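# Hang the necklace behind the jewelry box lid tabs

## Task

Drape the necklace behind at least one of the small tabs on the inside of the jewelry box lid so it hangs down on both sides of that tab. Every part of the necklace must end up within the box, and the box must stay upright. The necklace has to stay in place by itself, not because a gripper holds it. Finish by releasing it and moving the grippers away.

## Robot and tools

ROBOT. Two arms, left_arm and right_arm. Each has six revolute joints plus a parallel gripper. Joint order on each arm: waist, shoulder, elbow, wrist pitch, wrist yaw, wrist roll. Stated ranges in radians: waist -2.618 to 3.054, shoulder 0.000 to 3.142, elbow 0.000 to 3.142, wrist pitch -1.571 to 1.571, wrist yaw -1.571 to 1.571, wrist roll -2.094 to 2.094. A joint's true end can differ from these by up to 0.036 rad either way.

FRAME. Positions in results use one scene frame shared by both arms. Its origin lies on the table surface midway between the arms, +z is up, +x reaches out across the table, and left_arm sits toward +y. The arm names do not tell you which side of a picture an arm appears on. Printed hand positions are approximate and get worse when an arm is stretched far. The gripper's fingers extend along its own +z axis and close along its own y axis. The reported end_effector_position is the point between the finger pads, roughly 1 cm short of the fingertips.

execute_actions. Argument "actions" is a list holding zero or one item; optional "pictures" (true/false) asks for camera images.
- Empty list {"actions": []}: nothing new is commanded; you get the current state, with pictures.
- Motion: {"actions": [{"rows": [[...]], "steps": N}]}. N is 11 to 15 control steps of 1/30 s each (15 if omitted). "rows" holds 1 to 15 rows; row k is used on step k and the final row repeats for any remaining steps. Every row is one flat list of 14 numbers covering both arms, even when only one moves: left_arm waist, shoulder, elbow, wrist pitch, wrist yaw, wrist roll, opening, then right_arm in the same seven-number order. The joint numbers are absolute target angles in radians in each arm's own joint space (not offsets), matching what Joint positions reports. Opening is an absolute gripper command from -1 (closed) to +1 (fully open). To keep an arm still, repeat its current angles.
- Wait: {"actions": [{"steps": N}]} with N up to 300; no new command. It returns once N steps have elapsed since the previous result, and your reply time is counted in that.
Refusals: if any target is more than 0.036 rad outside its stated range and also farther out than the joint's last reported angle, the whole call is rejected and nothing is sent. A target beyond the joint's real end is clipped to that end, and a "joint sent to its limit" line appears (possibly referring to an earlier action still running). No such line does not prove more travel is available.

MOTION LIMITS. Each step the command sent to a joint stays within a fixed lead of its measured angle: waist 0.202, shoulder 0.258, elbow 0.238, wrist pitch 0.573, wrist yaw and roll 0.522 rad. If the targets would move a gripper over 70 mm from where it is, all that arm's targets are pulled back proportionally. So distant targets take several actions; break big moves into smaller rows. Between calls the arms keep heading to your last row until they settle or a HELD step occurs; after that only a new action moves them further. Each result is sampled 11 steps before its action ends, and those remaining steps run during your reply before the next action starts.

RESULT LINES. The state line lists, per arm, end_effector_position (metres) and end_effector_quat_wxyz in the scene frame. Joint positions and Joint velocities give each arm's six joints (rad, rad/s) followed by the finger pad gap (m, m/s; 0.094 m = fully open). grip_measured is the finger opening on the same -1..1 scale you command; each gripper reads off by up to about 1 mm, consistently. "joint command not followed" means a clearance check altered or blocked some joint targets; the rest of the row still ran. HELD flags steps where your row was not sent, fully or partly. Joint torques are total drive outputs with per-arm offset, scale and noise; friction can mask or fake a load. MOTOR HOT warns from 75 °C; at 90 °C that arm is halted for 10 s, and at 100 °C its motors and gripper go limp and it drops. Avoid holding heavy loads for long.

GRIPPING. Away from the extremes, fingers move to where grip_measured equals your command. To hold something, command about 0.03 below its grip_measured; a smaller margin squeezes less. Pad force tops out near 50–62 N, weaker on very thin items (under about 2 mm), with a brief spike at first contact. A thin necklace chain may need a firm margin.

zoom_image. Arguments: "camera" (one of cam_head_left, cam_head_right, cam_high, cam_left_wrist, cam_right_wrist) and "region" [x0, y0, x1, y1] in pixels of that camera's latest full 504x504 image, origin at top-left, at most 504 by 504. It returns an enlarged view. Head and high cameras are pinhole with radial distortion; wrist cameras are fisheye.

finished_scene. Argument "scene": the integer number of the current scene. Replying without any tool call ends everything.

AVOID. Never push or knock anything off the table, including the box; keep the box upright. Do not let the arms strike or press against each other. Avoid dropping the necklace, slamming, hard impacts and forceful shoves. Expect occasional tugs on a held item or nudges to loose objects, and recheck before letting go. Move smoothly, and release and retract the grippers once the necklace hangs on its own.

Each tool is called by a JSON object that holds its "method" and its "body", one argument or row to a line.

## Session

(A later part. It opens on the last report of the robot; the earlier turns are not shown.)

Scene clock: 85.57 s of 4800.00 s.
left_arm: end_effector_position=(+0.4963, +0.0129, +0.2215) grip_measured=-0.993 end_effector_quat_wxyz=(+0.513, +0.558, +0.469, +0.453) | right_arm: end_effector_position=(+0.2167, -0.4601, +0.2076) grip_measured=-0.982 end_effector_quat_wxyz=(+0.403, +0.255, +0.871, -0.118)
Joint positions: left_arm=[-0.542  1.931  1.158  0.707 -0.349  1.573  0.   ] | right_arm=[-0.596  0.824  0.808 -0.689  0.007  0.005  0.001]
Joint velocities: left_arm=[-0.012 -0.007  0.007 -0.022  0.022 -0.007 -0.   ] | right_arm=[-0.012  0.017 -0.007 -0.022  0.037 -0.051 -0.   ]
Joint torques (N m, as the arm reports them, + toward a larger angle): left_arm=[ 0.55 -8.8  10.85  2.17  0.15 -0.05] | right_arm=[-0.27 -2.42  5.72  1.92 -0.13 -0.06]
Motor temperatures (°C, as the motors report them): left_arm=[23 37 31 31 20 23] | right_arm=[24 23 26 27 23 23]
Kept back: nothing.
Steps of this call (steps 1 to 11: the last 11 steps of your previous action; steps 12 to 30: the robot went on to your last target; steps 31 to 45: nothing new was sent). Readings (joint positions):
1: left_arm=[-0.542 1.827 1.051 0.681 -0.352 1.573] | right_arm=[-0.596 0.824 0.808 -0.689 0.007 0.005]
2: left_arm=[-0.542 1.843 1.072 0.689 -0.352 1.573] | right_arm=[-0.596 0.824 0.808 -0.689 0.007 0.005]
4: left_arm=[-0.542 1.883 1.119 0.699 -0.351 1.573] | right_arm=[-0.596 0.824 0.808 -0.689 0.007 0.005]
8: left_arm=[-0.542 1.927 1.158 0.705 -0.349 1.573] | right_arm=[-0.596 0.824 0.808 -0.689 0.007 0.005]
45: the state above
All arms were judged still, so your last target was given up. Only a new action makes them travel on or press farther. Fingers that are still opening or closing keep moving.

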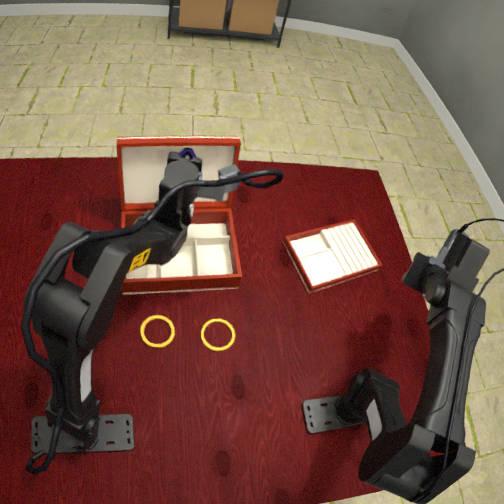

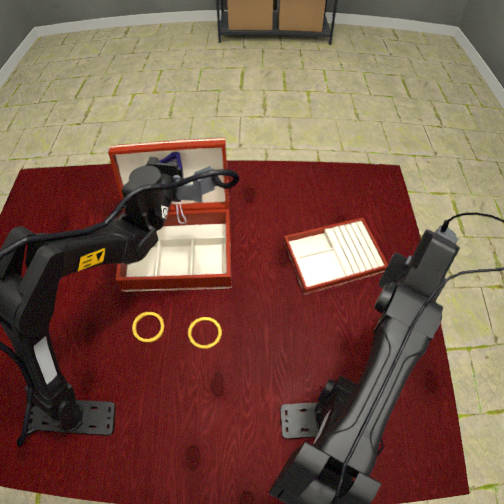

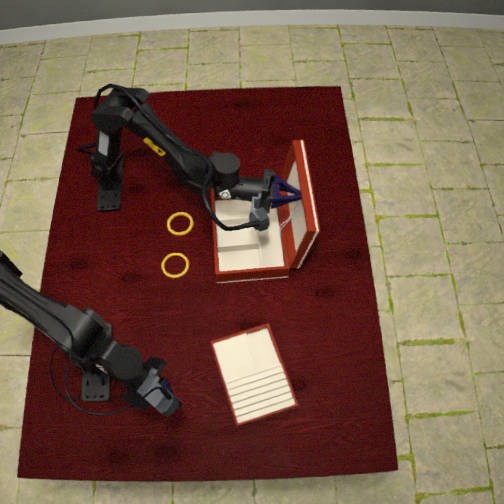

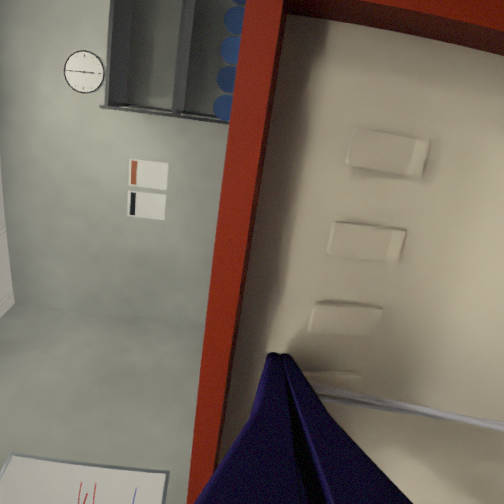

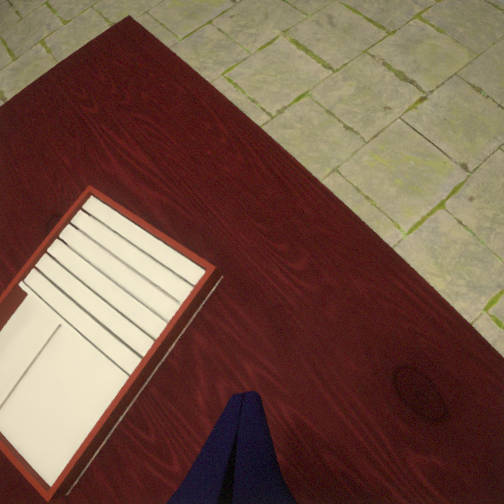

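{"method": "execute_actions", "body": {
  "actions": [
    {"rows":[[-0.54,1.85,1.09,0.7,-0.34,1.57,-1,-0.6,0.8,0.8,-0.7,0,0,-1],[-0.55,1.75,1.03,0.65,-0.35,1.57,-1,-0.6,0.8,0.8,-0.7,0,0,-1],[-0.56,1.6,1.0,0.5,-0.35,1.57,-1,-0.6,0.8,0.8,-0.7,0,0,-1],[-0.57,1.45,1.0,0.35,-0.35,1.57,-1,-0.6,0.8,0.8,-0.7,0,0,-1],[-0.57,1.3,1.0,0.2,-0.35,1.57,-1,-0.6,0.8,0.8,-0.7,0,0,-1],[-0.57,1.15,0.95,0.05,-0.3,1.57,-1,-0.6,0.8,0.8,-0.7,0,0,-1],[-0.57,1.0,0.9,-0.05,-0.3,1.57,-1,-0.6,0.8,0.8,-0.7,0,0,-1]],"steps":15}
  ]
}}

{"method": "execute_actions", "body": {
  "actions": [
    {"rows":[[-0.57,1.0,0.9,-0.05,-0.3,1.57,-1,-0.6,0.8,0.8,-0.7,0,0,-1],[-0.57,1.0,0.9,-0.05,-0.3,1.57,-1,-0.6,0.8,0.8,-0.7,0,0,-1],[-0.57,1.0,0.9,-0.05,-0.3,1.57,-1,-0.6,0.8,0.8,-0.7,0,0,-1],[-0.5,1.0,0.9,-0.05,-0.25,1.5,-1,-0.6,0.8,0.8,-0.7,0,0,-1],[-0.4,1.0,0.9,-0.05,-0.2,1.4,-1,-0.6,0.8,0.8,-0.7,0,0,-1],[-0.3,1.0,0.9,-0.05,-0.15,1.3,-1,-0.6,0.8,0.8,-0.7,0,0,-1],[-0.2,1.0,0.9,-0.05,-0.1,1.1,-1,-0.6,0.8,0.8,-0.7,0,0,-1],[-0.1,1.0,0.9,-0.05,-0.05,0.9,-1,-0.6,0.8,0.8,-0.7,0,0,-1],[0.03,1.0,0.9,-0.05,0,0.7,-1,-0.6,0.8,0.8,-0.7,0,0,-1]],"steps":15}
  ]
}}

{"method": "execute_actions", "body": {
  "actions": [
    {"rows":[[0.03,1.05,1.0,-0.2,0,0.5,-1,-0.6,0.8,0.8,-0.7,0,0,-1],[0.03,1.15,1.15,-0.4,0,0.3,-1,-0.6,0.8,0.8,-0.7,0,0,-1],[0.03,1.3,1.3,-0.65,0,0.1,-1,-0.6,0.8,0.8,-0.7,0,0,-1],[0.03,1.45,1.5,-0.9,0,0,-1,-0.6,0.8,0.8,-0.7,0,0,-1],[0.03,1.6,1.7,-1.15,0,0,-1,-0.6,0.8,0.8,-0.7,0,0,-1],[0.03,1.78,1.88,-1.39,0,0,-1,-0.6,0.8,0.8,-0.7,0,0,-1]],"steps":15}
  ]
}}

{"method": "execute_actions", "body": {
  "actions": [
    {"steps":60}
  ],
  "pictures": true
}}

Scene clock: 88.70 s of 4800.00 s.
left_arm: end_effector_position=(+0.4634, +0.0291, +0.2217) grip_measured=-0.993 end_effector_quat_wxyz=(+0.486, +0.584, +0.477, +0.442) | right_arm: end_effector_position=(+0.2167, -0.4601, +0.2076) grip_measured=-0.982 end_effector_quat_wxyz=(+0.403, +0.255, +0.871, -0.118)
Joint positions: left_arm=[-0.544  1.777  1.037  0.593 -0.348  1.573  0.   ] | right_arm=[-0.596  0.824  0.808 -0.689  0.007  0.005  0.001]
Joint velocities: left_arm=[-0.061 -2.142 -1.082 -2.337 -0.037 -0.037 -0.   ] | right_arm=[ 0.007 -0.017 -0.012  0.007  0.081 -0.022  0.001]
Joint torques (N m, as the arm reports them, + toward a larger angle): left_arm=[ -1.57 -12.67  11.27   3.06  -0.03  -0.08] | right_arm=[-0.39 -2.42  5.61  1.86 -0.1  -0.03]
Motor temperatures (°C, as the motors report them): left_arm=[23 38 32 32 20 23] | right_arm=[24 23 26 27 23 23]
Steps of this call (steps 1 to 90: nothing new was sent; steps 91 to 94: the first 4 steps of this action). Readings (joint positions):
91: left_arm=[-0.542 1.924 1.151 0.707 -0.348 1.573] | right_arm=[-0.596 0.824 0.808 -0.689 0.007 0.005]
92: left_arm=[-0.542 1.898 1.124 0.698 -0.348 1.573] | right_arm=[-0.596 0.824 0.808 -0.689 0.007 0.005]
94: the state above

Scene clock: 89.20 s of 4800.00 s.
left_arm: end_effector_position=(+0.3092, +0.1005, +0.3773) grip_measured=-0.993 end_effector_quat_wxyz=(+0.541, +0.556, +0.450, +0.441) | right_arm: end_effector_position=(+0.2167, -0.4601, +0.2076) grip_measured=-0.982 end_effector_quat_wxyz=(+0.403, +0.255, +0.871, -0.118)
Joint positions: left_arm=[-0.555  0.977  0.921  0.03  -0.303  1.566  0.   ] | right_arm=[-0.596  0.824  0.808 -0.689  0.007  0.005  0.001]
Joint velocities: left_arm=[ 0.344  0.212  0.012 -0.462  0.491 -0.33  -0.001] | right_arm=[-0.012 -0.002  0.002 -0.007 -0.007  0.037 -0.001]
Joint torques (N m, as the arm reports them, + toward a larger angle): left_arm=[ 2.6  -0.99  7.47  2.04 -0.26 -0.18] | right_arm=[-0.55 -2.25  5.4   1.91 -0.13 -0.1 ]
Motor temperatures (°C, as the motors report them): left_arm=[23 37 32 32 20 23] | right_arm=[24 23 26 27 23 23]
Steps of this call (steps 1 to 11: the last 11 steps of your previous action; steps 12 to 15: the first 4 steps of this action). Readings (joint positions):
12: left_arm=[-0.562 0.964 0.921 0.068 -0.317 1.574] | right_arm=[-0.596 0.824 0.808 -0.689 0.007 0.005]
13: left_arm=[-0.562 0.964 0.921 0.063 -0.316 1.574] | right_arm=[-0.596 0.824 0.808 -0.689 0.007 0.005]
15: the state above

Scene clock: 89.70 s of 4800.00 s.
left_arm: end_effector_position=(+0.3610, +0.2665, +0.3382) grip_measured=-0.993 end_effector_quat_wxyz=(+0.556, +0.168, +0.793, +0.185) | right_arm: end_effector_position=(+0.2167, -0.4601, +0.2076) grip_measured=-0.982 end_effector_quat_wxyz=(+0.403, +0.255, +0.871, -0.118)
Joint positions: left_arm=[ 0.032  1.153  1.139 -0.305 -0.033  0.519  0.   ] | right_arm=[-0.596  0.824  0.808 -0.689  0.007  0.005  0.001]
Joint velocities: left_arm=[-0.032  2.293  2.747 -2.747  0.154 -2.821  0.   ] | right_arm=[-0.027 -0.007  0.007  0.066 -0.051 -0.037  0.   ]
Joint torques (N m, as the arm reports them, + toward a larger angle): left_arm=[-0.16  0.5   7.27  1.63  0.17 -0.09] | right_arm=[-0.35 -2.32  5.61  1.92 -0.07 -0.03]
Motor temperatures (°C, as the motors report them): left_arm=[23 37 32 32 20 23] | right_arm=[24 23 26 27 23 23]
Steps of this call (steps 1 to 11: the last 11 steps of your previous action; steps 12 to 15: the first 4 steps of this action). Readings (joint positions):
12: left_arm=[0.032 1.004 0.930 -0.049 -0.057 0.799] | right_arm=[-0.596 0.824 0.808 -0.689 0.007 0.005]
13: left_arm=[0.032 1.026 0.971 -0.116 -0.046 0.712] | right_arm=[-0.596 0.824 0.808 -0.689 0.007 0.005]
15: the state above

Scene clock: 91.70 s of 4800.00 s.
left_arm: end_effector_position=(+0.3482, +0.2610, +0.2104) grip_measured=-0.993 end_effector_quat_wxyz=(+0.126, -0.034, +0.991, +0.009) | right_arm: end_effector_position=(+0.2167, -0.4601, +0.2076) grip_measured=-0.982 end_effector_quat_wxyz=(+0.403, +0.255, +0.871, -0.118)
Joint positions: left_arm=[ 0.032  1.793  1.854 -1.377 -0.008  0.009  0.   ] | right_arm=[-0.596  0.824  0.808 -0.689  0.007  0.005  0.001]
Joint velocities: left_arm=[ 0.007 -0.002  0.007 -0.095 -0.022 -0.081  0.   ] | right_arm=[ 0.007  0.017  0.007 -0.037 -0.007 -0.022 -0.001]
Joint torques (N m, as the arm reports them, + toward a larger angle): left_arm=[-0.11 -8.63  9.9   0.85  0.12 -0.13] | right_arm=[-0.39 -2.18  5.62  1.9  -0.09 -0.08]
Motor temperatures (°C, as the motors report them): left_arm=[23 37 32 32 20 23] | right_arm=[24 23 26 27 23 23]
Kept back: nothing.
Steps of this call (steps 1 to 11: the last 11 steps of your previous action; steps 12 to 45: the robot went on to your last target; steps 46 to 60: nothing new was sent). Readings (joint positions):
1: left_arm=[0.032 1.234 1.231 -0.399 -0.029 0.422] | right_arm=[-0.596 0.824 0.808 -0.689 0.007 0.005]
2: left_arm=[0.032 1.318 1.322 -0.494 -0.025 0.339] | right_arm=[-0.596 0.824 0.808 -0.689 0.007 0.005]
4: left_arm=[0.032 1.489 1.500 -0.688 -0.020 0.219] | right_arm=[-0.596 0.824 0.808 -0.689 0.007 0.005]
8: left_arm=[0.032 1.779 1.787 -1.042 -0.013 0.094] | right_arm=[-0.596 0.824 0.808 -0.689 0.007 0.005]
60: the state above
All arms were judged still, so your last target was given up. Only a new action makes them travel on or press farther. Fingers that are still opening or closing keep moving.

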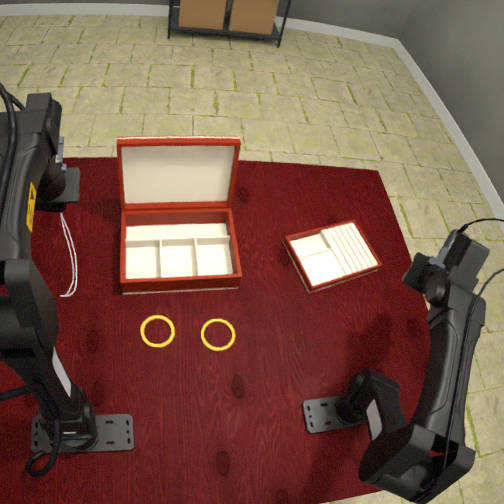

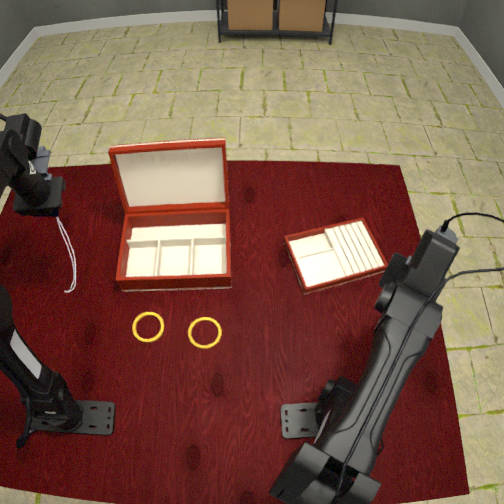

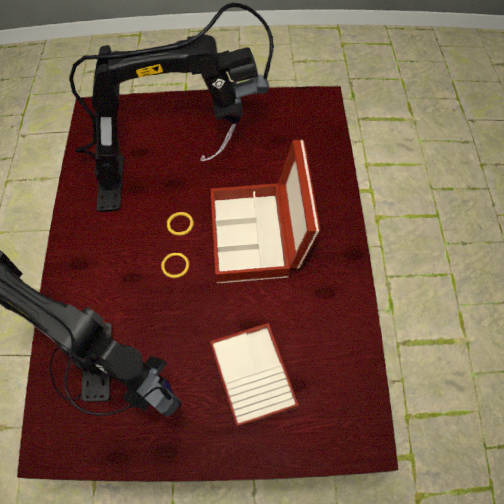

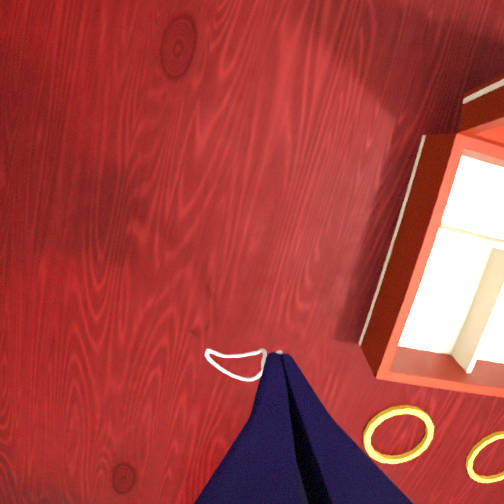

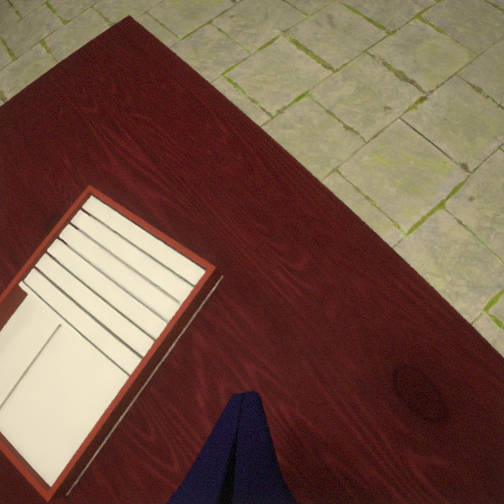

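{"method": "execute_actions", "body": {
  "actions": [
    {"rows":[[0.03,1.7,1.82,-1.42,0,0,-1,-0.6,0.8,0.8,-0.7,0,0,-1],[0.03,1.55,1.75,-1.46,0,0,-1,-0.6,0.8,0.8,-0.7,0,0,-1],[0.03,1.4,1.65,-1.49,0,0,-1,-0.6,0.8,0.8,-0.7,0,0,-1],[0.03,1.25,1.55,-1.5,0,0,-1,-0.6,0.8,0.8,-0.7,0,0,-1]],"steps":15}
  ]
}}

{"method": "execute_actions", "body": {
  "actions": [
    {"rows":[[0.03,1.25,1.55,-1.5,0,0,-1,-0.6,0.8,0.8,-0.7,0,0,-1],[0.03,1.25,1.55,-1.5,0,0,-1,-0.6,0.8,0.8,-0.7,0,0,-1],[0.03,1.25,1.55,-1.5,0,0,-1,-0.6,0.8,0.8,-0.7,0,0,-1],[0.03,1.25,1.55,-1.5,0,0,-1,-0.6,0.8,0.8,-0.7,0,0,-1],[0.03,1.25,1.55,-1.5,0,0,-1,-0.6,0.8,0.8,-0.7,0,0,-1],[0.03,1.25,1.55,-1.5,0,0,-1,-0.6,0.8,0.8,-0.7,0,0,-1],[0.03,1.25,1.55,-1.5,0,0,-1,-0.6,0.8,0.8,-0.7,0,0,-1],[0.03,1.22,1.45,-1.46,0,0,-1,-0.6,0.8,0.8,-0.7,0,0,-1],[0.03,1.19,1.35,-1.42,0,0,-1,-0.6,0.8,0.8,-0.7,0,0,-1],[0.03,1.16,1.23,-1.375,0,0,-1,-0.6,0.8,0.8,-0.7,0,0,-1]],"steps":15}
  ]
}}

{"method": "execute_actions", "body": {
  "actions": [
    {"steps":45}
  ],
  "pictures": true
}}

Scene clock: 93.80 s of 4800.00 s.
left_arm: end_effector_position=(+0.3129, +0.2583, +0.2175) grip_measured=-0.993 end_effector_quat_wxyz=(+0.129, -0.034, +0.991, +0.009) | right_arm: end_effector_position=(+0.2167, -0.4601, +0.2076) grip_measured=-0.982 end_effector_quat_wxyz=(+0.403, +0.255, +0.871, -0.118)
Joint positions: left_arm=[ 0.032  1.654  1.72  -1.377 -0.008  0.009  0.   ] | right_arm=[-0.596  0.824  0.808 -0.689  0.007  0.005  0.001]
Joint velocities: left_arm=[-0.012 -1.912 -1.795 -0.227 -0.022 -0.022  0.   ] | right_arm=[ 0.002  0.007 -0.017  0.007  0.007  0.037 -0.001]
Joint torques (N m, as the arm reports them, + toward a larger angle): left_arm=[-0.1  -8.75  6.31  0.26  0.13 -0.09] | right_arm=[-0.3  -2.22  5.55  1.86 -0.11 -0.06]
Motor temperatures (°C, as the motors report them): left_arm=[23 37 32 31 20 23] | right_arm=[24 23 26 27 23 23]
Steps of this call (steps 1 to 59: nothing new was sent; steps 60 to 63: the first 4 steps of this action). Readings (joint positions):
60: left_arm=[0.032 1.786 1.850 -1.376 -0.008 0.009] | right_arm=[-0.596 0.824 0.808 -0.689 0.007 0.005]
61: left_arm=[0.032 1.760 1.825 -1.371 -0.008 0.009] | right_arm=[-0.596 0.824 0.808 -0.689 0.007 0.005]
63: the state above

Scene clock: 94.30 s of 4800.00 s.
left_arm: end_effector_position=(+0.2119, +0.2505, +0.2756) grip_measured=-0.993 end_effector_quat_wxyz=(+0.200, -0.034, +0.979, +0.012) | right_arm: end_effector_position=(+0.2167, -0.4601, +0.2076) grip_measured=-0.982 end_effector_quat_wxyz=(+0.403, +0.255, +0.871, -0.118)
Joint positions: left_arm=[ 0.032  1.242  1.57  -1.495 -0.008  0.009  0.   ] | right_arm=[-0.596  0.824  0.808 -0.689  0.007  0.005  0.001]
Joint velocities: left_arm=[ 0.012  0.056  0.007  0.007  0.022 -0.051 -0.001] | right_arm=[-0.002  0.012 -0.002  0.022 -0.066 -0.066  0.001]
Joint torques (N m, as the arm reports them, + toward a larger angle): left_arm=[-0.16 -1.94  5.47  1.23  0.12 -0.1 ] | right_arm=[-0.12 -2.34  5.51  1.91 -0.09 -0.04]
Motor temperatures (°C, as the motors report them): left_arm=[23 37 32 31 20 23] | right_arm=[24 23 26 27 23 23]
Steps of this call (steps 1 to 11: the last 11 steps of your previous action; steps 12 to 15: the first 4 steps of this action). Readings (joint positions):
12: left_arm=[0.032 1.228 1.570 -1.495 -0.008 0.009] | right_arm=[-0.596 0.824 0.808 -0.689 0.007 0.005]
13: left_arm=[0.032 1.234 1.570 -1.495 -0.008 0.009] | right_arm=[-0.596 0.824 0.808 -0.689 0.007 0.005]
15: the state above

Scene clock: 95.80 s of 4800.00 s.
left_arm: end_effector_position=(+0.1846, +0.2483, +0.1916) grip_measured=-0.993 end_effector_quat_wxyz=(+0.113, -0.034, +0.993, +0.008) | right_arm: end_effector_position=(+0.2167, -0.4601, +0.2076) grip_measured=-0.982 end_effector_quat_wxyz=(+0.403, +0.255, +0.871, -0.118)
Joint positions: left_arm=[ 0.032  1.18   1.225 -1.388 -0.007  0.009  0.   ] | right_arm=[-0.596  0.824  0.808 -0.689  0.007  0.005  0.001]
Joint velocities: left_arm=[-0.012 -0.002 -0.002 -0.022 -0.022  0.022  0.001] | right_arm=[-0.027 -0.012  0.002  0.051  0.007  0.022  0.   ]
Joint torques (N m, as the arm reports them, + toward a larger angle): left_arm=[-0.12 -3.63  8.15  1.05  0.11 -0.1 ] | right_arm=[-0.29 -2.23  5.51  1.92 -0.09 -0.08]
Motor temperatures (°C, as the motors report them): left_arm=[23 36 32 31 20 23] | right_arm=[24 23 26 27 23 23]
Kept back: nothing.
Steps of this call (steps 1 to 11: the last 11 steps of your previous action; steps 12 to 45: the robot went on to your last target). Readings (joint positions):
1: left_arm=[0.032 1.243 1.570 -1.495 -0.008 0.009] | right_arm=[-0.596 0.824 0.808 -0.689 0.007 0.005]
2: left_arm=[0.032 1.243 1.570 -1.495 -0.008 0.009] | right_arm=[-0.596 0.824 0.808 -0.689 0.007 0.005]
4: left_arm=[0.032 1.240 1.556 -1.484 -0.008 0.009] | right_arm=[-0.596 0.824 0.808 -0.689 0.007 0.005]
8: left_arm=[0.032 1.179 1.316 -1.412 -0.008 0.009] | right_arm=[-0.596 0.824 0.808 -0.689 0.007 0.005]
45: the state above
All arms were judged still, so your last target was given up. Only a new action makes them travel on or press farther. Fingers that are still opening or closing keep moving.

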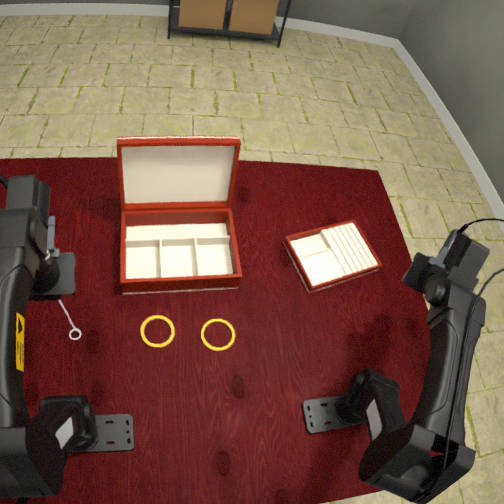

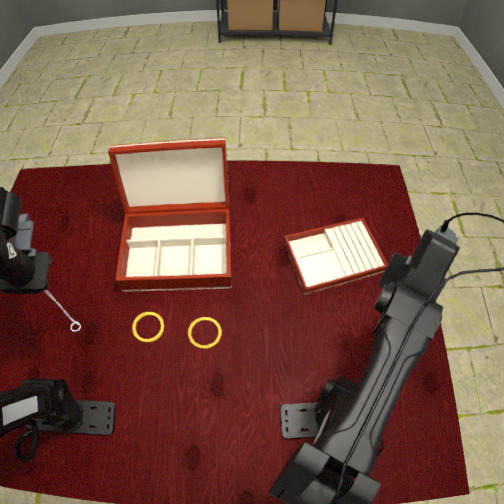

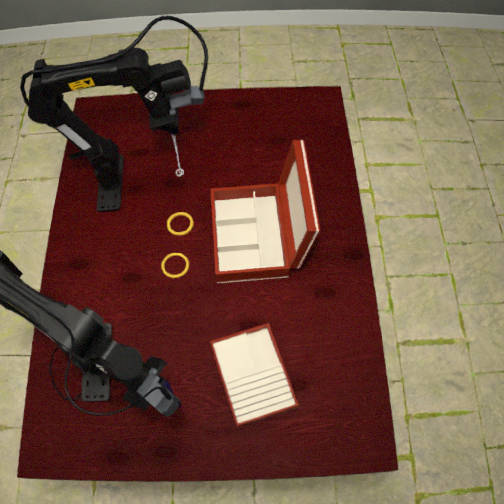

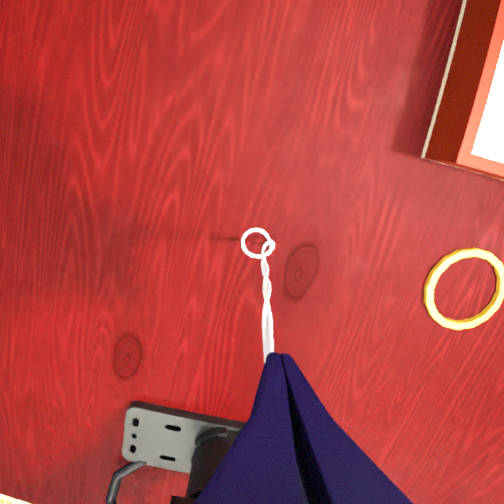

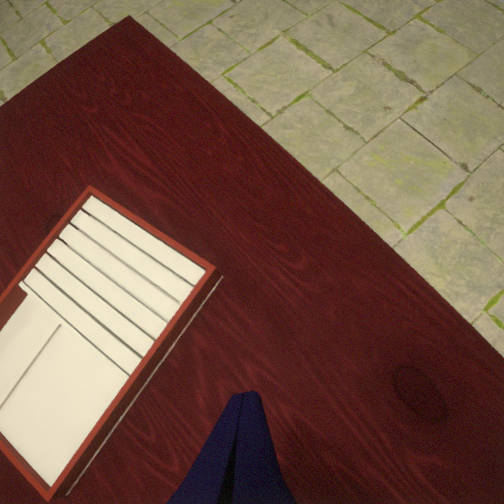

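{"method": "execute_actions", "body": {
  "actions": [
    {"rows":[[0.03,1.25,1.22,-1.3,0,0,-1,-0.6,0.8,0.8,-0.7,0,0,-1],[0.03,1.32,1.2,-1.2,0,0,-1,-0.6,0.8,0.8,-0.7,0,0,-1],[0.03,1.4,1.19,-1.1,0,0,-1,-0.6,0.8,0.8,-0.7,0,0,-1],[0.03,1.48,1.18,-1.0,0,0,-1,-0.6,0.8,0.8,-0.7,0,0,-1],[0.03,1.55,1.17,-0.924,0,0,-1,-0.6,0.8,0.8,-0.7,0,0,-1],[0.03,1.67,1.23,-0.87,0,0,-1,-0.6,0.8,0.8,-0.7,0,0,-1],[0.03,1.79,1.3,-0.82,0,0,-1,-0.6,0.8,0.8,-0.7,0,0,-1]],"steps":15}
  ]
}}

{"method": "execute_actions", "body": {
  "actions": [
    {"rows":[[0.03,1.85,1.33,-0.79,0,0,-1,-0.6,0.8,0.8,-0.7,0,0,-1],[0.03,1.91,1.37,-0.76,0,0,-1,-0.6,0.8,0.8,-0.7,0,0,-1],[0.03,1.97,1.41,-0.735,0,0,-1,-0.6,0.8,0.8,-0.7,0,0,-1],[0.03,2.02,1.44,-0.71,0,0,-1,-0.6,0.8,0.8,-0.7,0,0,-1]],"steps":15}
  ]
}}

{"method": "execute_actions", "body": {
  "actions": [
    {"steps":40}
  ],
  "pictures": true
}}

Scene clock: 97.10 s of 4800.00 s.
left_arm: end_effector_position=(+0.2130, +0.2505, +0.1756) grip_measured=-0.993 end_effector_quat_wxyz=(+0.109, -0.034, +0.993, +0.008) | right_arm: end_effector_position=(+0.2167, -0.4601, +0.2076) grip_measured=-0.982 end_effector_quat_wxyz=(+0.403, +0.255, +0.871, -0.118)
Joint positions: left_arm=[ 0.032  1.279  1.225 -1.297 -0.007  0.008  0.   ] | right_arm=[-0.596  0.824  0.808 -0.689  0.007  0.005  0.001]
Joint velocities: left_arm=[-0.007  1.473  0.012  1.209 -0.066  0.022  0.001] | right_arm=[-0.007 -0.007 -0.007 -0.066 -0.037  0.037  0.   ]
Joint torques (N m, as the arm reports them, + toward a larger angle): left_arm=[-0.07  0.21  5.19  1.1   0.1  -0.09] | right_arm=[-0.36 -2.21  5.55  1.89 -0.09 -0.06]
Motor temperatures (°C, as the motors report them): left_arm=[23 36 32 31 20 23] | right_arm=[24 23 26 27 23 23]
Steps of this call (steps 1 to 35: nothing new was sent; steps 36 to 39: the first 4 steps of this action). Readings (joint positions):
36: left_arm=[0.032 1.185 1.225 -1.385 -0.007 0.009] | right_arm=[-0.596 0.824 0.808 -0.689 0.007 0.005]
37: left_arm=[0.032 1.201 1.225 -1.369 -0.007 0.008] | right_arm=[-0.596 0.824 0.808 -0.689 0.007 0.005]
39: the state above

Scene clock: 97.60 s of 4800.00 s.
left_arm: end_effector_position=(+0.3588, +0.2617, +0.0504) grip_measured=-0.993 end_effector_quat_wxyz=(+0.094, -0.034, +0.995, +0.008) | right_arm: end_effector_position=(+0.2167, -0.4601, +0.2076) grip_measured=-0.982 end_effector_quat_wxyz=(+0.403, +0.255, +0.871, -0.118)
Joint positions: left_arm=[ 0.032  1.896  1.357 -0.842 -0.007  0.008  0.   ] | right_arm=[-0.596  0.824  0.808 -0.689  0.007  0.005  0.001]
Joint velocities: left_arm=[ 0.002  1.184  1.214  0.711 -0.022  0.007 -0.001] | right_arm=[-0.007 -0.002  0.002 -0.022 -0.11  -0.051 -0.001]
Joint torques (N m, as the arm reports them, + toward a larger angle): left_arm=[-0.07 -4.61  8.67  1.18  0.1  -0.12] | right_arm=[-0.32 -2.22  5.6   1.9  -0.09 -0.05]
Motor temperatures (°C, as the motors report them): left_arm=[23 36 32 31 20 23] | right_arm=[24 23 26 27 23 23]
Steps of this call (steps 1 to 11: the last 11 steps of your previous action; steps 12 to 15: the first 4 steps of this action). Readings (joint positions):
12: left_arm=[0.032 1.826 1.274 -0.875 -0.007 0.008] | right_arm=[-0.596 0.824 0.808 -0.689 0.007 0.005]
13: left_arm=[0.032 1.835 1.289 -0.869 -0.007 0.008] | right_arm=[-0.596 0.824 0.808 -0.689 0.007 0.005]
15: the state above

Scene clock: 98.93 s of 4800.00 s.
left_arm: end_effector_position=(+0.3982, +0.2648, +0.0254) grip_measured=-0.996 end_effector_quat_wxyz=(+0.122, -0.034, +0.992, +0.009) | right_arm: end_effector_position=(+0.2167, -0.4601, +0.2076) grip_measured=-0.982 end_effector_quat_wxyz=(+0.403, +0.255, +0.871, -0.118)
Joint positions: left_arm=[ 0.032  2.024  1.421 -0.722 -0.007  0.008  0.   ] | right_arm=[-0.596  0.824  0.808 -0.689  0.007  0.005  0.001]
Joint velocities: left_arm=[ 0.007 -0.002 -0.007 -0.037  0.022 -0.066 -0.   ] | right_arm=[ 0.012 -0.007 -0.017 -0.022 -0.037 -0.066  0.001]
Joint torques (N m, as the arm reports them, + toward a larger angle): left_arm=[-0.12 -9.92  9.35  1.07  0.12 -0.11] | right_arm=[-0.48 -2.3   5.58  1.91 -0.1  -0.07]
Motor temperatures (°C, as the motors report them): left_arm=[23 36 32 31 20 23] | right_arm=[24 23 26 27 23 23]
Kept back: nothing.
Steps of this call (steps 1 to 11: the last 11 steps of your previous action; steps 12 to 30: the robot went on to your last target; steps 31 to 40: nothing new was sent). Readings (joint positions):
1: left_arm=[0.032 1.936 1.392 -0.810 -0.007 0.008] | right_arm=[-0.596 0.824 0.808 -0.689 0.007 0.005]
2: left_arm=[0.032 1.969 1.413 -0.776 -0.007 0.008] | right_arm=[-0.596 0.824 0.808 -0.689 0.007 0.005]
4: left_arm=[0.032 2.008 1.421 -0.737 -0.007 0.008] | right_arm=[-0.596 0.824 0.808 -0.689 0.007 0.005]
8: left_arm=[0.032 2.024 1.421 -0.733 -0.007 0.008] | right_arm=[-0.596 0.824 0.808 -0.689 0.007 0.005]
40: the state above
All arms were judged still, so your last target was given up. Only a new action makes them travel on or press farther. Fingers that are still opening or closing keep moving.

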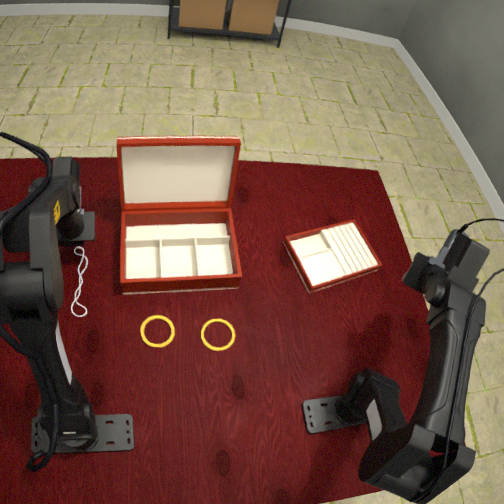

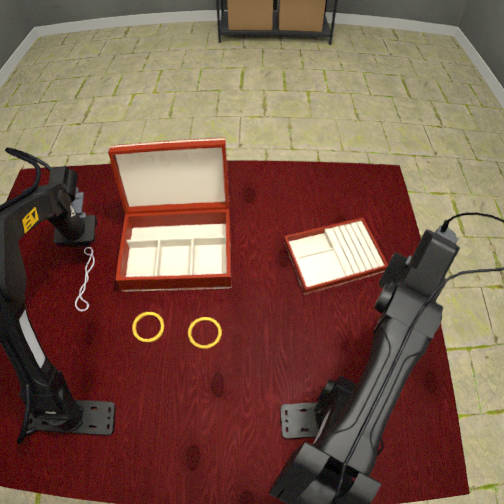

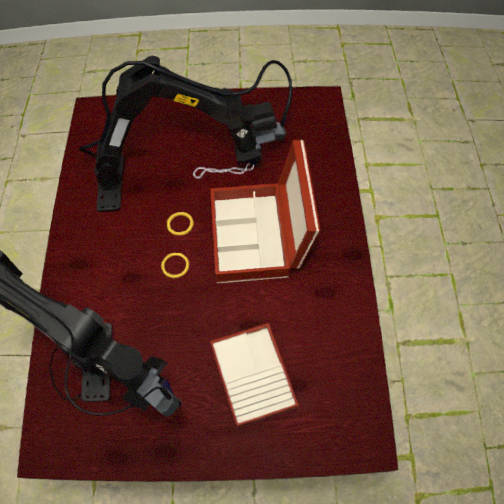

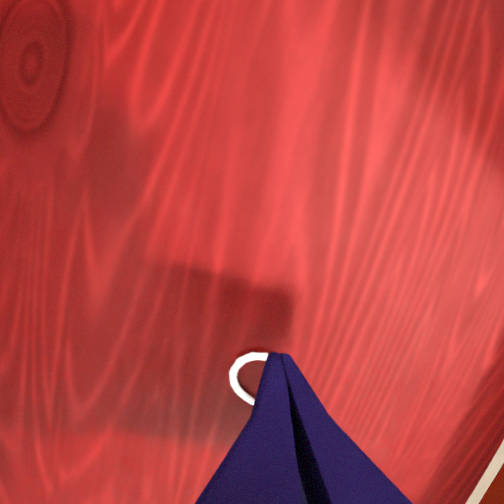

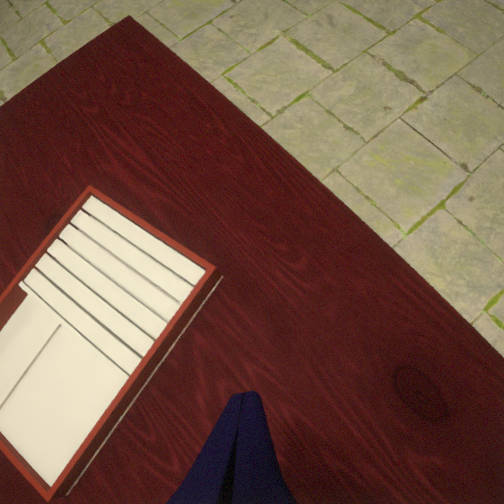

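{"method": "execute_actions", "body": {
  "actions": [
    {"rows":[[0.03,2.02,1.42,-0.72,0,0,-0.6,-0.6,0.8,0.8,-0.7,0,0,-1],[0.03,2.02,1.42,-0.72,0,0,-0.6,-0.6,0.8,0.8,-0.7,0,0,-1],[0.03,2.02,1.42,-0.72,0,0,-0.6,-0.6,0.8,0.8,-0.7,0,0,-1],[0.03,2.02,1.42,-0.72,0,0,-0.6,-0.6,0.8,0.8,-0.7,0,0,-1],[0.03,1.95,1.42,-0.76,0,0,-0.6,-0.6,0.8,0.8,-0.7,0,0,-1],[0.03,1.85,1.37,-0.8,0,0.3,-0.6,-0.6,0.8,0.8,-0.7,0,0,-1],[0.03,1.72,1.27,-0.84,0,0.7,-0.6,-0.6,0.8,0.8,-0.7,0,0,-1],[0.03,1.57,1.15,-0.87,0,1.1,-0.6,-0.6,0.8,0.8,-0.7,0,0,-1],[0.015,1.41,1.0,-0.9,0,1.57,-0.6,-0.6,0.8,0.8,-0.7,0,0,-1]],"steps":15}
  ]
}}

{"method": "execute_actions", "body": {
  "actions": [
    {"steps":50}
  ],
  "pictures": true
}}

Scene clock: 100.23 s of 4800.00 s.
left_arm: end_effector_position=(+0.3982, +0.2648, +0.0254) grip_measured=-0.605 end_effector_quat_wxyz=(+0.122, -0.034, +0.992, +0.009) | right_arm: end_effector_position=(+0.2167, -0.4601, +0.2076) grip_measured=-0.982 end_effector_quat_wxyz=(+0.403, +0.255, +0.871, -0.118)
Joint positions: left_arm=[ 0.032  2.024  1.421 -0.722 -0.007  0.008  0.019] | right_arm=[-0.596  0.824  0.808 -0.689  0.007  0.005  0.001]
Joint velocities: left_arm=[-0.012  0.012  0.002 -0.022  0.051  0.037  0.007] | right_arm=[-0.002 -0.022  0.007 -0.066 -0.007  0.022 -0.001]
Joint torques (N m, as the arm reports them, + toward a larger angle): left_arm=[-0.13 -9.96  7.64  0.98  0.11 -0.1 ] | right_arm=[-0.2  -2.36  5.7   1.94 -0.12 -0.11]
Motor temperatures (°C, as the motors report them): left_arm=[23 37 32 31 20 23] | right_arm=[24 23 26 27 23 23]
Steps of this call (steps 1 to 35: nothing new was sent; steps 36 to 39: the first 4 steps of this action). Readings (joint positions):
36: left_arm=[0.032 2.024 1.421 -0.722 -0.007 0.008] | right_arm=[-0.596 0.824 0.808 -0.689 0.007 0.005]
37: left_arm=[0.032 2.024 1.421 -0.722 -0.007 0.008] | right_arm=[-0.596 0.824 0.808 -0.689 0.007 0.005]
39: the state above

Scene clock: 101.90 s of 4800.00 s.
left_arm: end_effector_position=(+0.2657, +0.2523, +0.1063) grip_measured=-0.602 end_effector_quat_wxyz=(+0.101, +0.671, +0.726, +0.112) | right_arm: end_effector_position=(+0.2167, -0.4601, +0.2076) grip_measured=-0.982 end_effector_quat_wxyz=(+0.403, +0.255, +0.871, -0.118)
Joint positions: left_arm=[ 0.025  1.399  1.019 -0.888 -0.007  1.564  0.019] | right_arm=[-0.596  0.824  0.808 -0.689  0.007  0.005  0.001]
Joint velocities: left_arm=[-0.002 -0.022  0.007 -0.007  0.022  0.081 -0.001] | right_arm=[-0.012 -0.012 -0.012  0.022  0.081 -0.051 -0.001]
Joint torques (N m, as the arm reports them, + toward a larger angle): left_arm=[-0.69 -3.65  6.57  0.96  0.12  0.03] | right_arm=[-0.47 -2.21  5.69  1.89 -0.12 -0.06]
Motor temperatures (°C, as the motors report them): left_arm=[23 36 32 31 20 23] | right_arm=[24 23 26 27 23 23]
Kept back: nothing.
Steps of this call (steps 1 to 11: the last 11 steps of your previous action; steps 12 to 50: the robot went on to your last target). Readings (joint positions):
1: left_arm=[0.032 2.020 1.421 -0.724 -0.007 0.008] | right_arm=[-0.596 0.824 0.808 -0.689 0.007 0.005]
2: left_arm=[0.032 2.001 1.412 -0.728 -0.007 0.049] | right_arm=[-0.596 0.824 0.808 -0.689 0.007 0.005]
4: left_arm=[0.032 1.893 1.324 -0.736 -0.007 0.217] | right_arm=[-0.596 0.824 0.808 -0.689 0.007 0.005]
8: left_arm=[0.031 1.586 1.095 -0.803 -0.007 0.552] | right_arm=[-0.596 0.824 0.808 -0.689 0.007 0.005]
50: the state above

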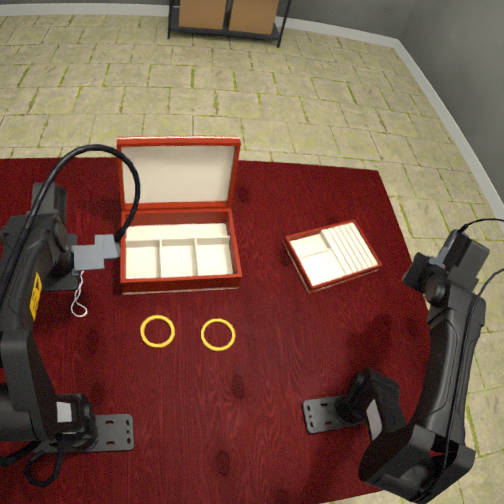

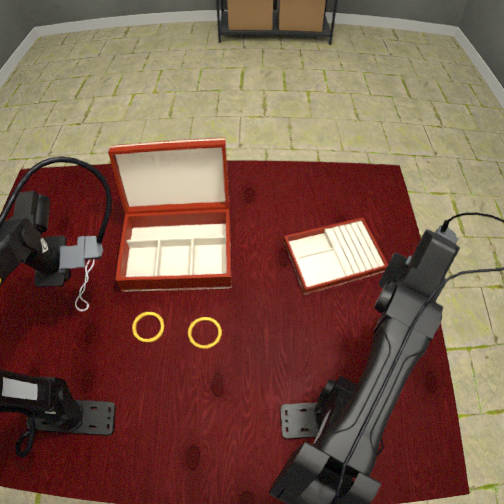

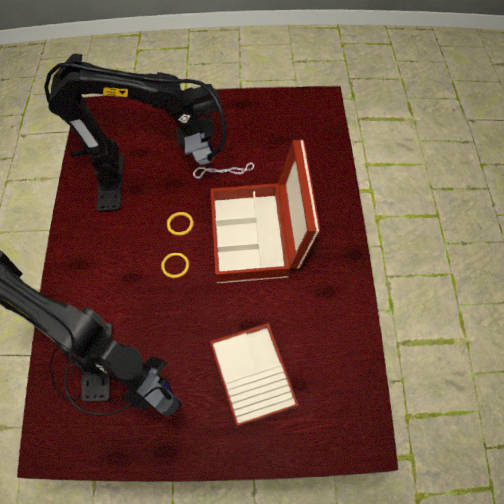

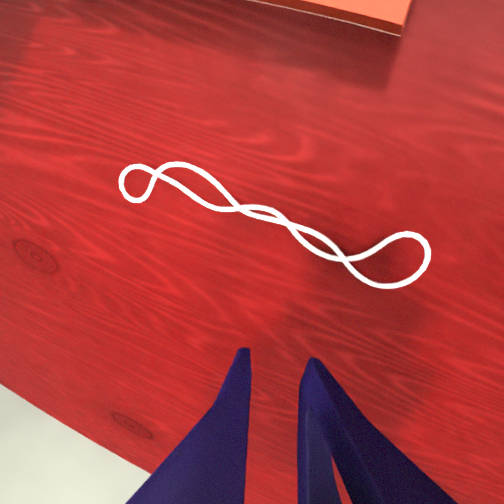

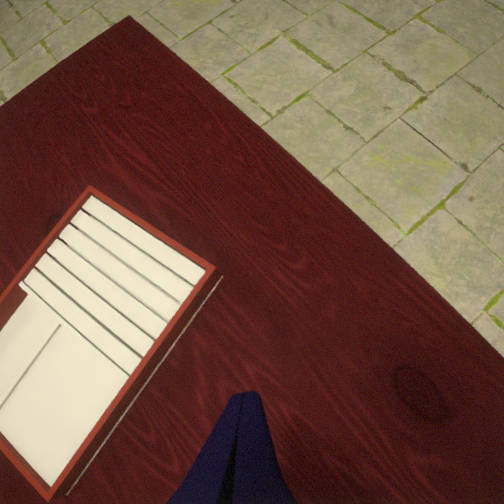

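{"method": "execute_actions", "body": {
  "actions": [
    {"rows":[[0.0,1.36,0.95,-0.86,0,1.57,-0.7,-0.6,0.8,0.8,-0.7,0,0,-1],[-0.03,1.31,0.86,-0.82,0,1.57,-0.7,-0.6,0.8,0.8,-0.7,0,0,-1],[-0.06,1.26,0.76,-0.78,0,1.57,-0.7,-0.6,0.8,0.8,-0.7,0,0,-1],[-0.08,1.205,0.65,-0.735,0,1.57,-0.7,-0.6,0.8,0.8,-0.7,0,0,-1]],"steps":15}
  ]
}}

{"method": "execute_actions", "body": {
  "actions": [
    {"steps":40}
  ],
  "pictures": true
}}

Scene clock: 103.03 s of 4800.00 s.
left_arm: end_effector_position=(+0.2501, +0.2386, +0.0890) grip_measured=-0.698 end_effector_quat_wxyz=(+0.116, +0.686, +0.708, +0.125) | right_arm: end_effector_position=(+0.2167, -0.4601, +0.2076) grip_measured=-0.982 end_effector_quat_wxyz=(+0.403, +0.255, +0.871, -0.118)
Joint positions: left_arm=[-0.021  1.309  0.867 -0.786 -0.009  1.564  0.014] | right_arm=[-0.596  0.824  0.808 -0.689  0.007  0.005  0.001]
Joint velocities: left_arm=[-0.735 -1.326 -2.156  0.857 -0.037 -0.022 -0.002] | right_arm=[ 0.017  0.002  0.002 -0.022 -0.081  0.037  0.003]
Joint torques (N m, as the arm reports them, + toward a larger angle): left_arm=[-0.99 -5.52  4.96  0.33  0.15  0.03] | right_arm=[-0.27 -2.31  5.66  1.92 -0.13 -0.06]
Motor temperatures (°C, as the motors report them): left_arm=[23 36 31 31 20 23] | right_arm=[24 23 26 27 23 23]
Steps of this call (steps 1 to 15: the robot went on to your last target; steps 16 to 30: nothing new was sent; steps 31 to 34: the first 4 steps of this action). Readings (joint positions):
31: left_arm=[0.024 1.396 1.013 -0.880 -0.007 1.564] | right_arm=[-0.596 0.824 0.808 -0.689 0.007 0.005]
32: left_arm=[0.017 1.382 0.987 -0.855 -0.008 1.564] | right_arm=[-0.596 0.824 0.808 -0.689 0.007 0.005]
34: the state above

Scene clock: 104.37 s of 4800.00 s.
left_arm: end_effector_position=(+0.1976, +0.2243, +0.0425) grip_measured=-0.698 end_effector_quat_wxyz=(+0.088, +0.710, +0.693, +0.089) | right_arm: end_effector_position=(+0.2167, -0.4601, +0.2076) grip_measured=-0.982 end_effector_quat_wxyz=(+0.403, +0.255, +0.871, -0.118)
Joint positions: left_arm=[-0.076  1.222  0.644 -0.741 -0.006  1.566  0.014] | right_arm=[-0.596  0.824  0.808 -0.689  0.007  0.005  0.001]
Joint velocities: left_arm=[ 0.007 -0.007  0.002 -0.022 -0.007  0.007  0.001] | right_arm=[ 0.017 -0.012 -0.012  0.051 -0.051 -0.007  0.   ]
Joint torques (N m, as the arm reports them, + toward a larger angle): left_arm=[-0.27 -3.85  8.31  1.03  0.11  0.01] | right_arm=[-0.18 -2.17  5.76  1.92 -0.12 -0.04]
Motor temperatures (°C, as the motors report them): left_arm=[23 35 31 30 20 23] | right_arm=[24 23 26 27 23 23]
Kept back: nothing.
Steps of this call (steps 1 to 11: the last 11 steps of your previous action; steps 12 to 30: the robot went on to your last target; steps 31 to 40: nothing new was sent). Readings (joint positions):
1: left_arm=[-0.046 1.267 0.796 -0.770 -0.009 1.564] | right_arm=[-0.596 0.824 0.808 -0.689 0.007 0.005]
2: left_arm=[-0.064 1.236 0.735 -0.769 -0.007 1.564] | right_arm=[-0.596 0.824 0.808 -0.689 0.007 0.005]
4: left_arm=[-0.076 1.222 0.664 -0.780 -0.006 1.566] | right_arm=[-0.596 0.824 0.808 -0.689 0.007 0.005]
8: left_arm=[-0.076 1.222 0.644 -0.768 -0.006 1.566] | right_arm=[-0.596 0.824 0.808 -0.689 0.007 0.005]
40: the state above
All arms were judged still, so your last target was given up. Only a new action makes them travel on or press farther. Fingers that are still opening or closing keep moving.

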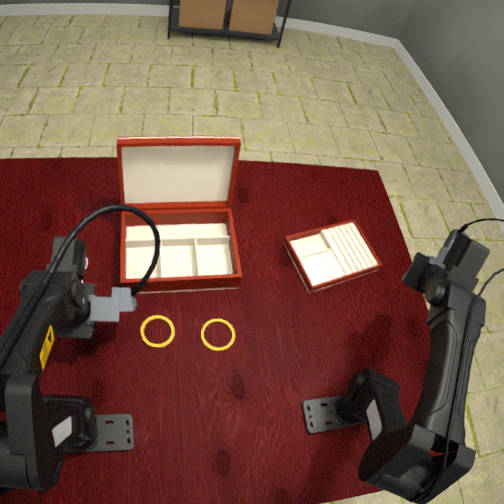

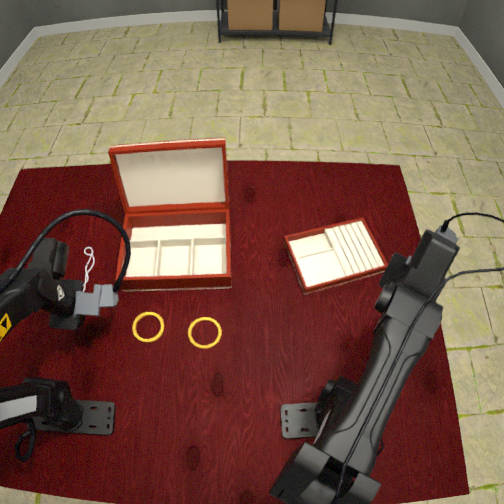

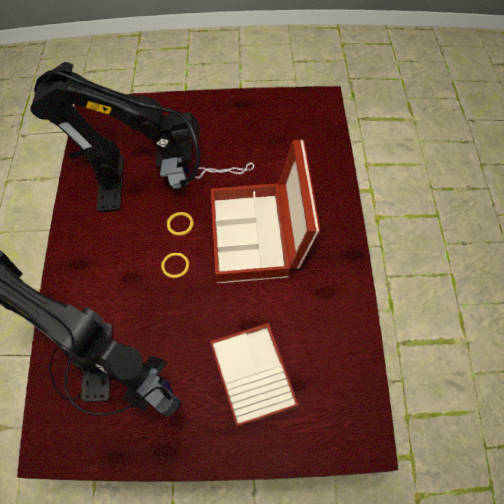

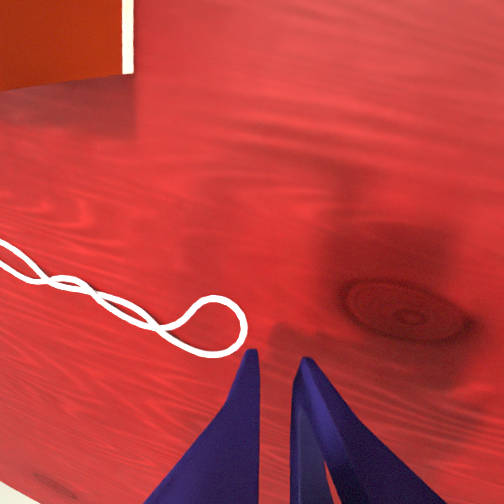

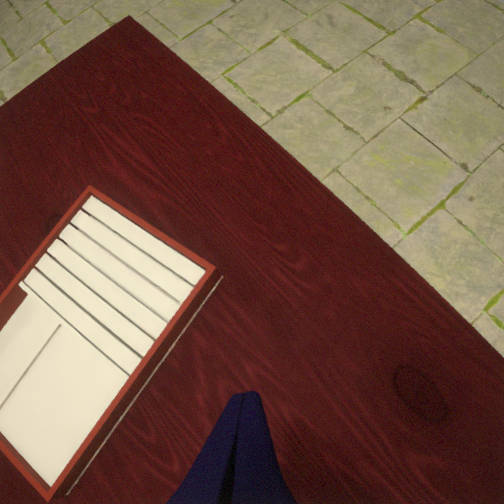

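{"method": "execute_actions", "body": {
  "actions": []
}}

Scene clock: 105.80 s of 4800.00 s.
left_arm: end_effector_position=(+0.1976, +0.2243, +0.0426) grip_measured=-0.698 end_effector_quat_wxyz=(+0.089, +0.710, +0.692, +0.090) | right_arm: end_effector_position=(+0.2167, -0.4601, +0.2076) grip_measured=-0.982 end_effector_quat_wxyz=(+0.403, +0.255, +0.871, -0.118)
Joint positions: left_arm=[-0.076  1.222  0.644 -0.74  -0.006  1.566  0.014] | right_arm=[-0.596  0.824  0.808 -0.689  0.007  0.005  0.001]
Joint velocities: left_arm=[-0.007 -0.002 -0.007  0.007  0.022  0.037  0.   ] | right_arm=[ 0.007  0.012  0.012  0.037  0.037 -0.007 -0.001]
Joint torques (N m, as the arm reports them, + toward a larger angle): left_arm=[-0.27 -3.91  8.28  1.03  0.1  -0.01] | right_arm=[-0.34 -2.29  5.62  1.91 -0.04 -0.09]
Motor temperatures (°C, as the motors report them): left_arm=[23 35 31 30 20 23] | right_arm=[24 23 26 27 23 23]
Kept back: nothing.
Steps of this call (steps 1 to 43: nothing new was sent). Readings (joint positions):
1: left_arm=[-0.076 1.222 0.644 -0.741 -0.006 1.566] | right_arm=[-0.596 0.824 0.808 -0.689 0.007 0.005]
2: left_arm=[-0.076 1.222 0.644 -0.741 -0.006 1.566] | right_arm=[-0.596 0.824 0.808 -0.689 0.007 0.005]
4: left_arm=[-0.076 1.222 0.644 -0.741 -0.006 1.566] | right_arm=[-0.596 0.824 0.808 -0.689 0.007 0.005]
8: left_arm=[-0.076 1.222 0.644 -0.741 -0.006 1.566] | right_arm=[-0.596 0.824 0.808 -0.689 0.007 0.005]
43: the state above

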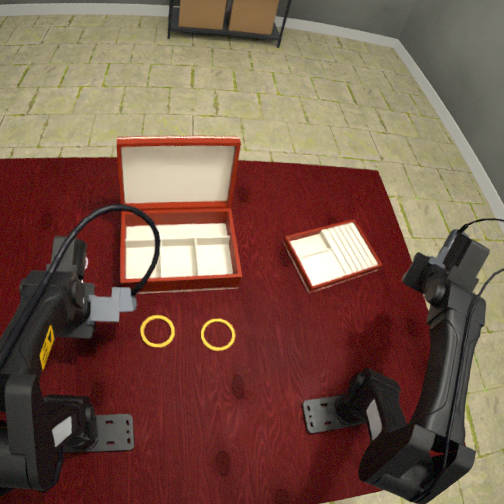

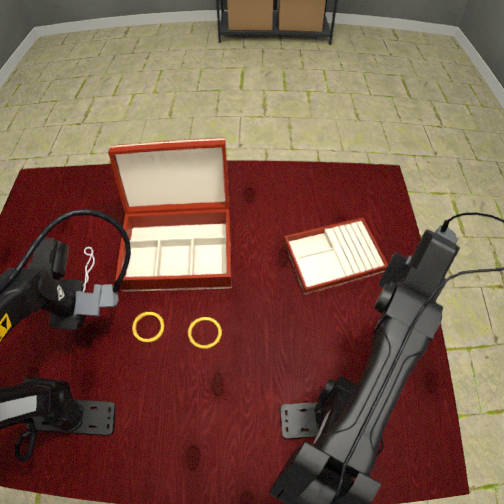

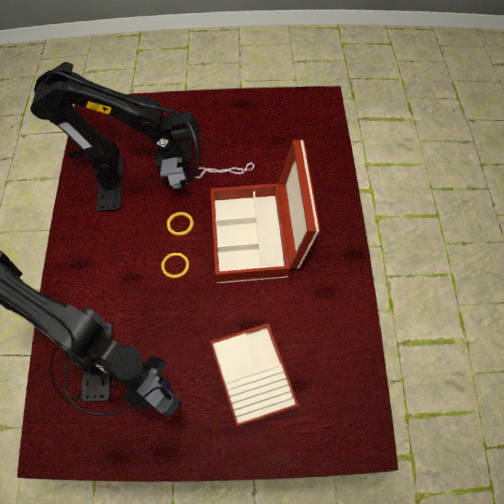

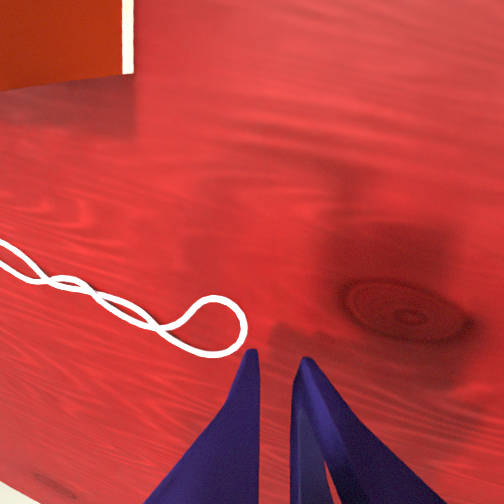

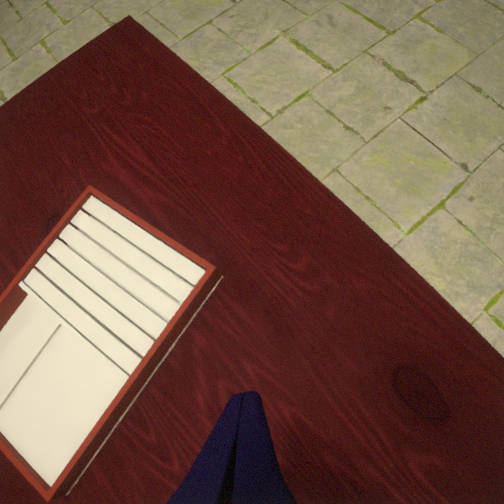

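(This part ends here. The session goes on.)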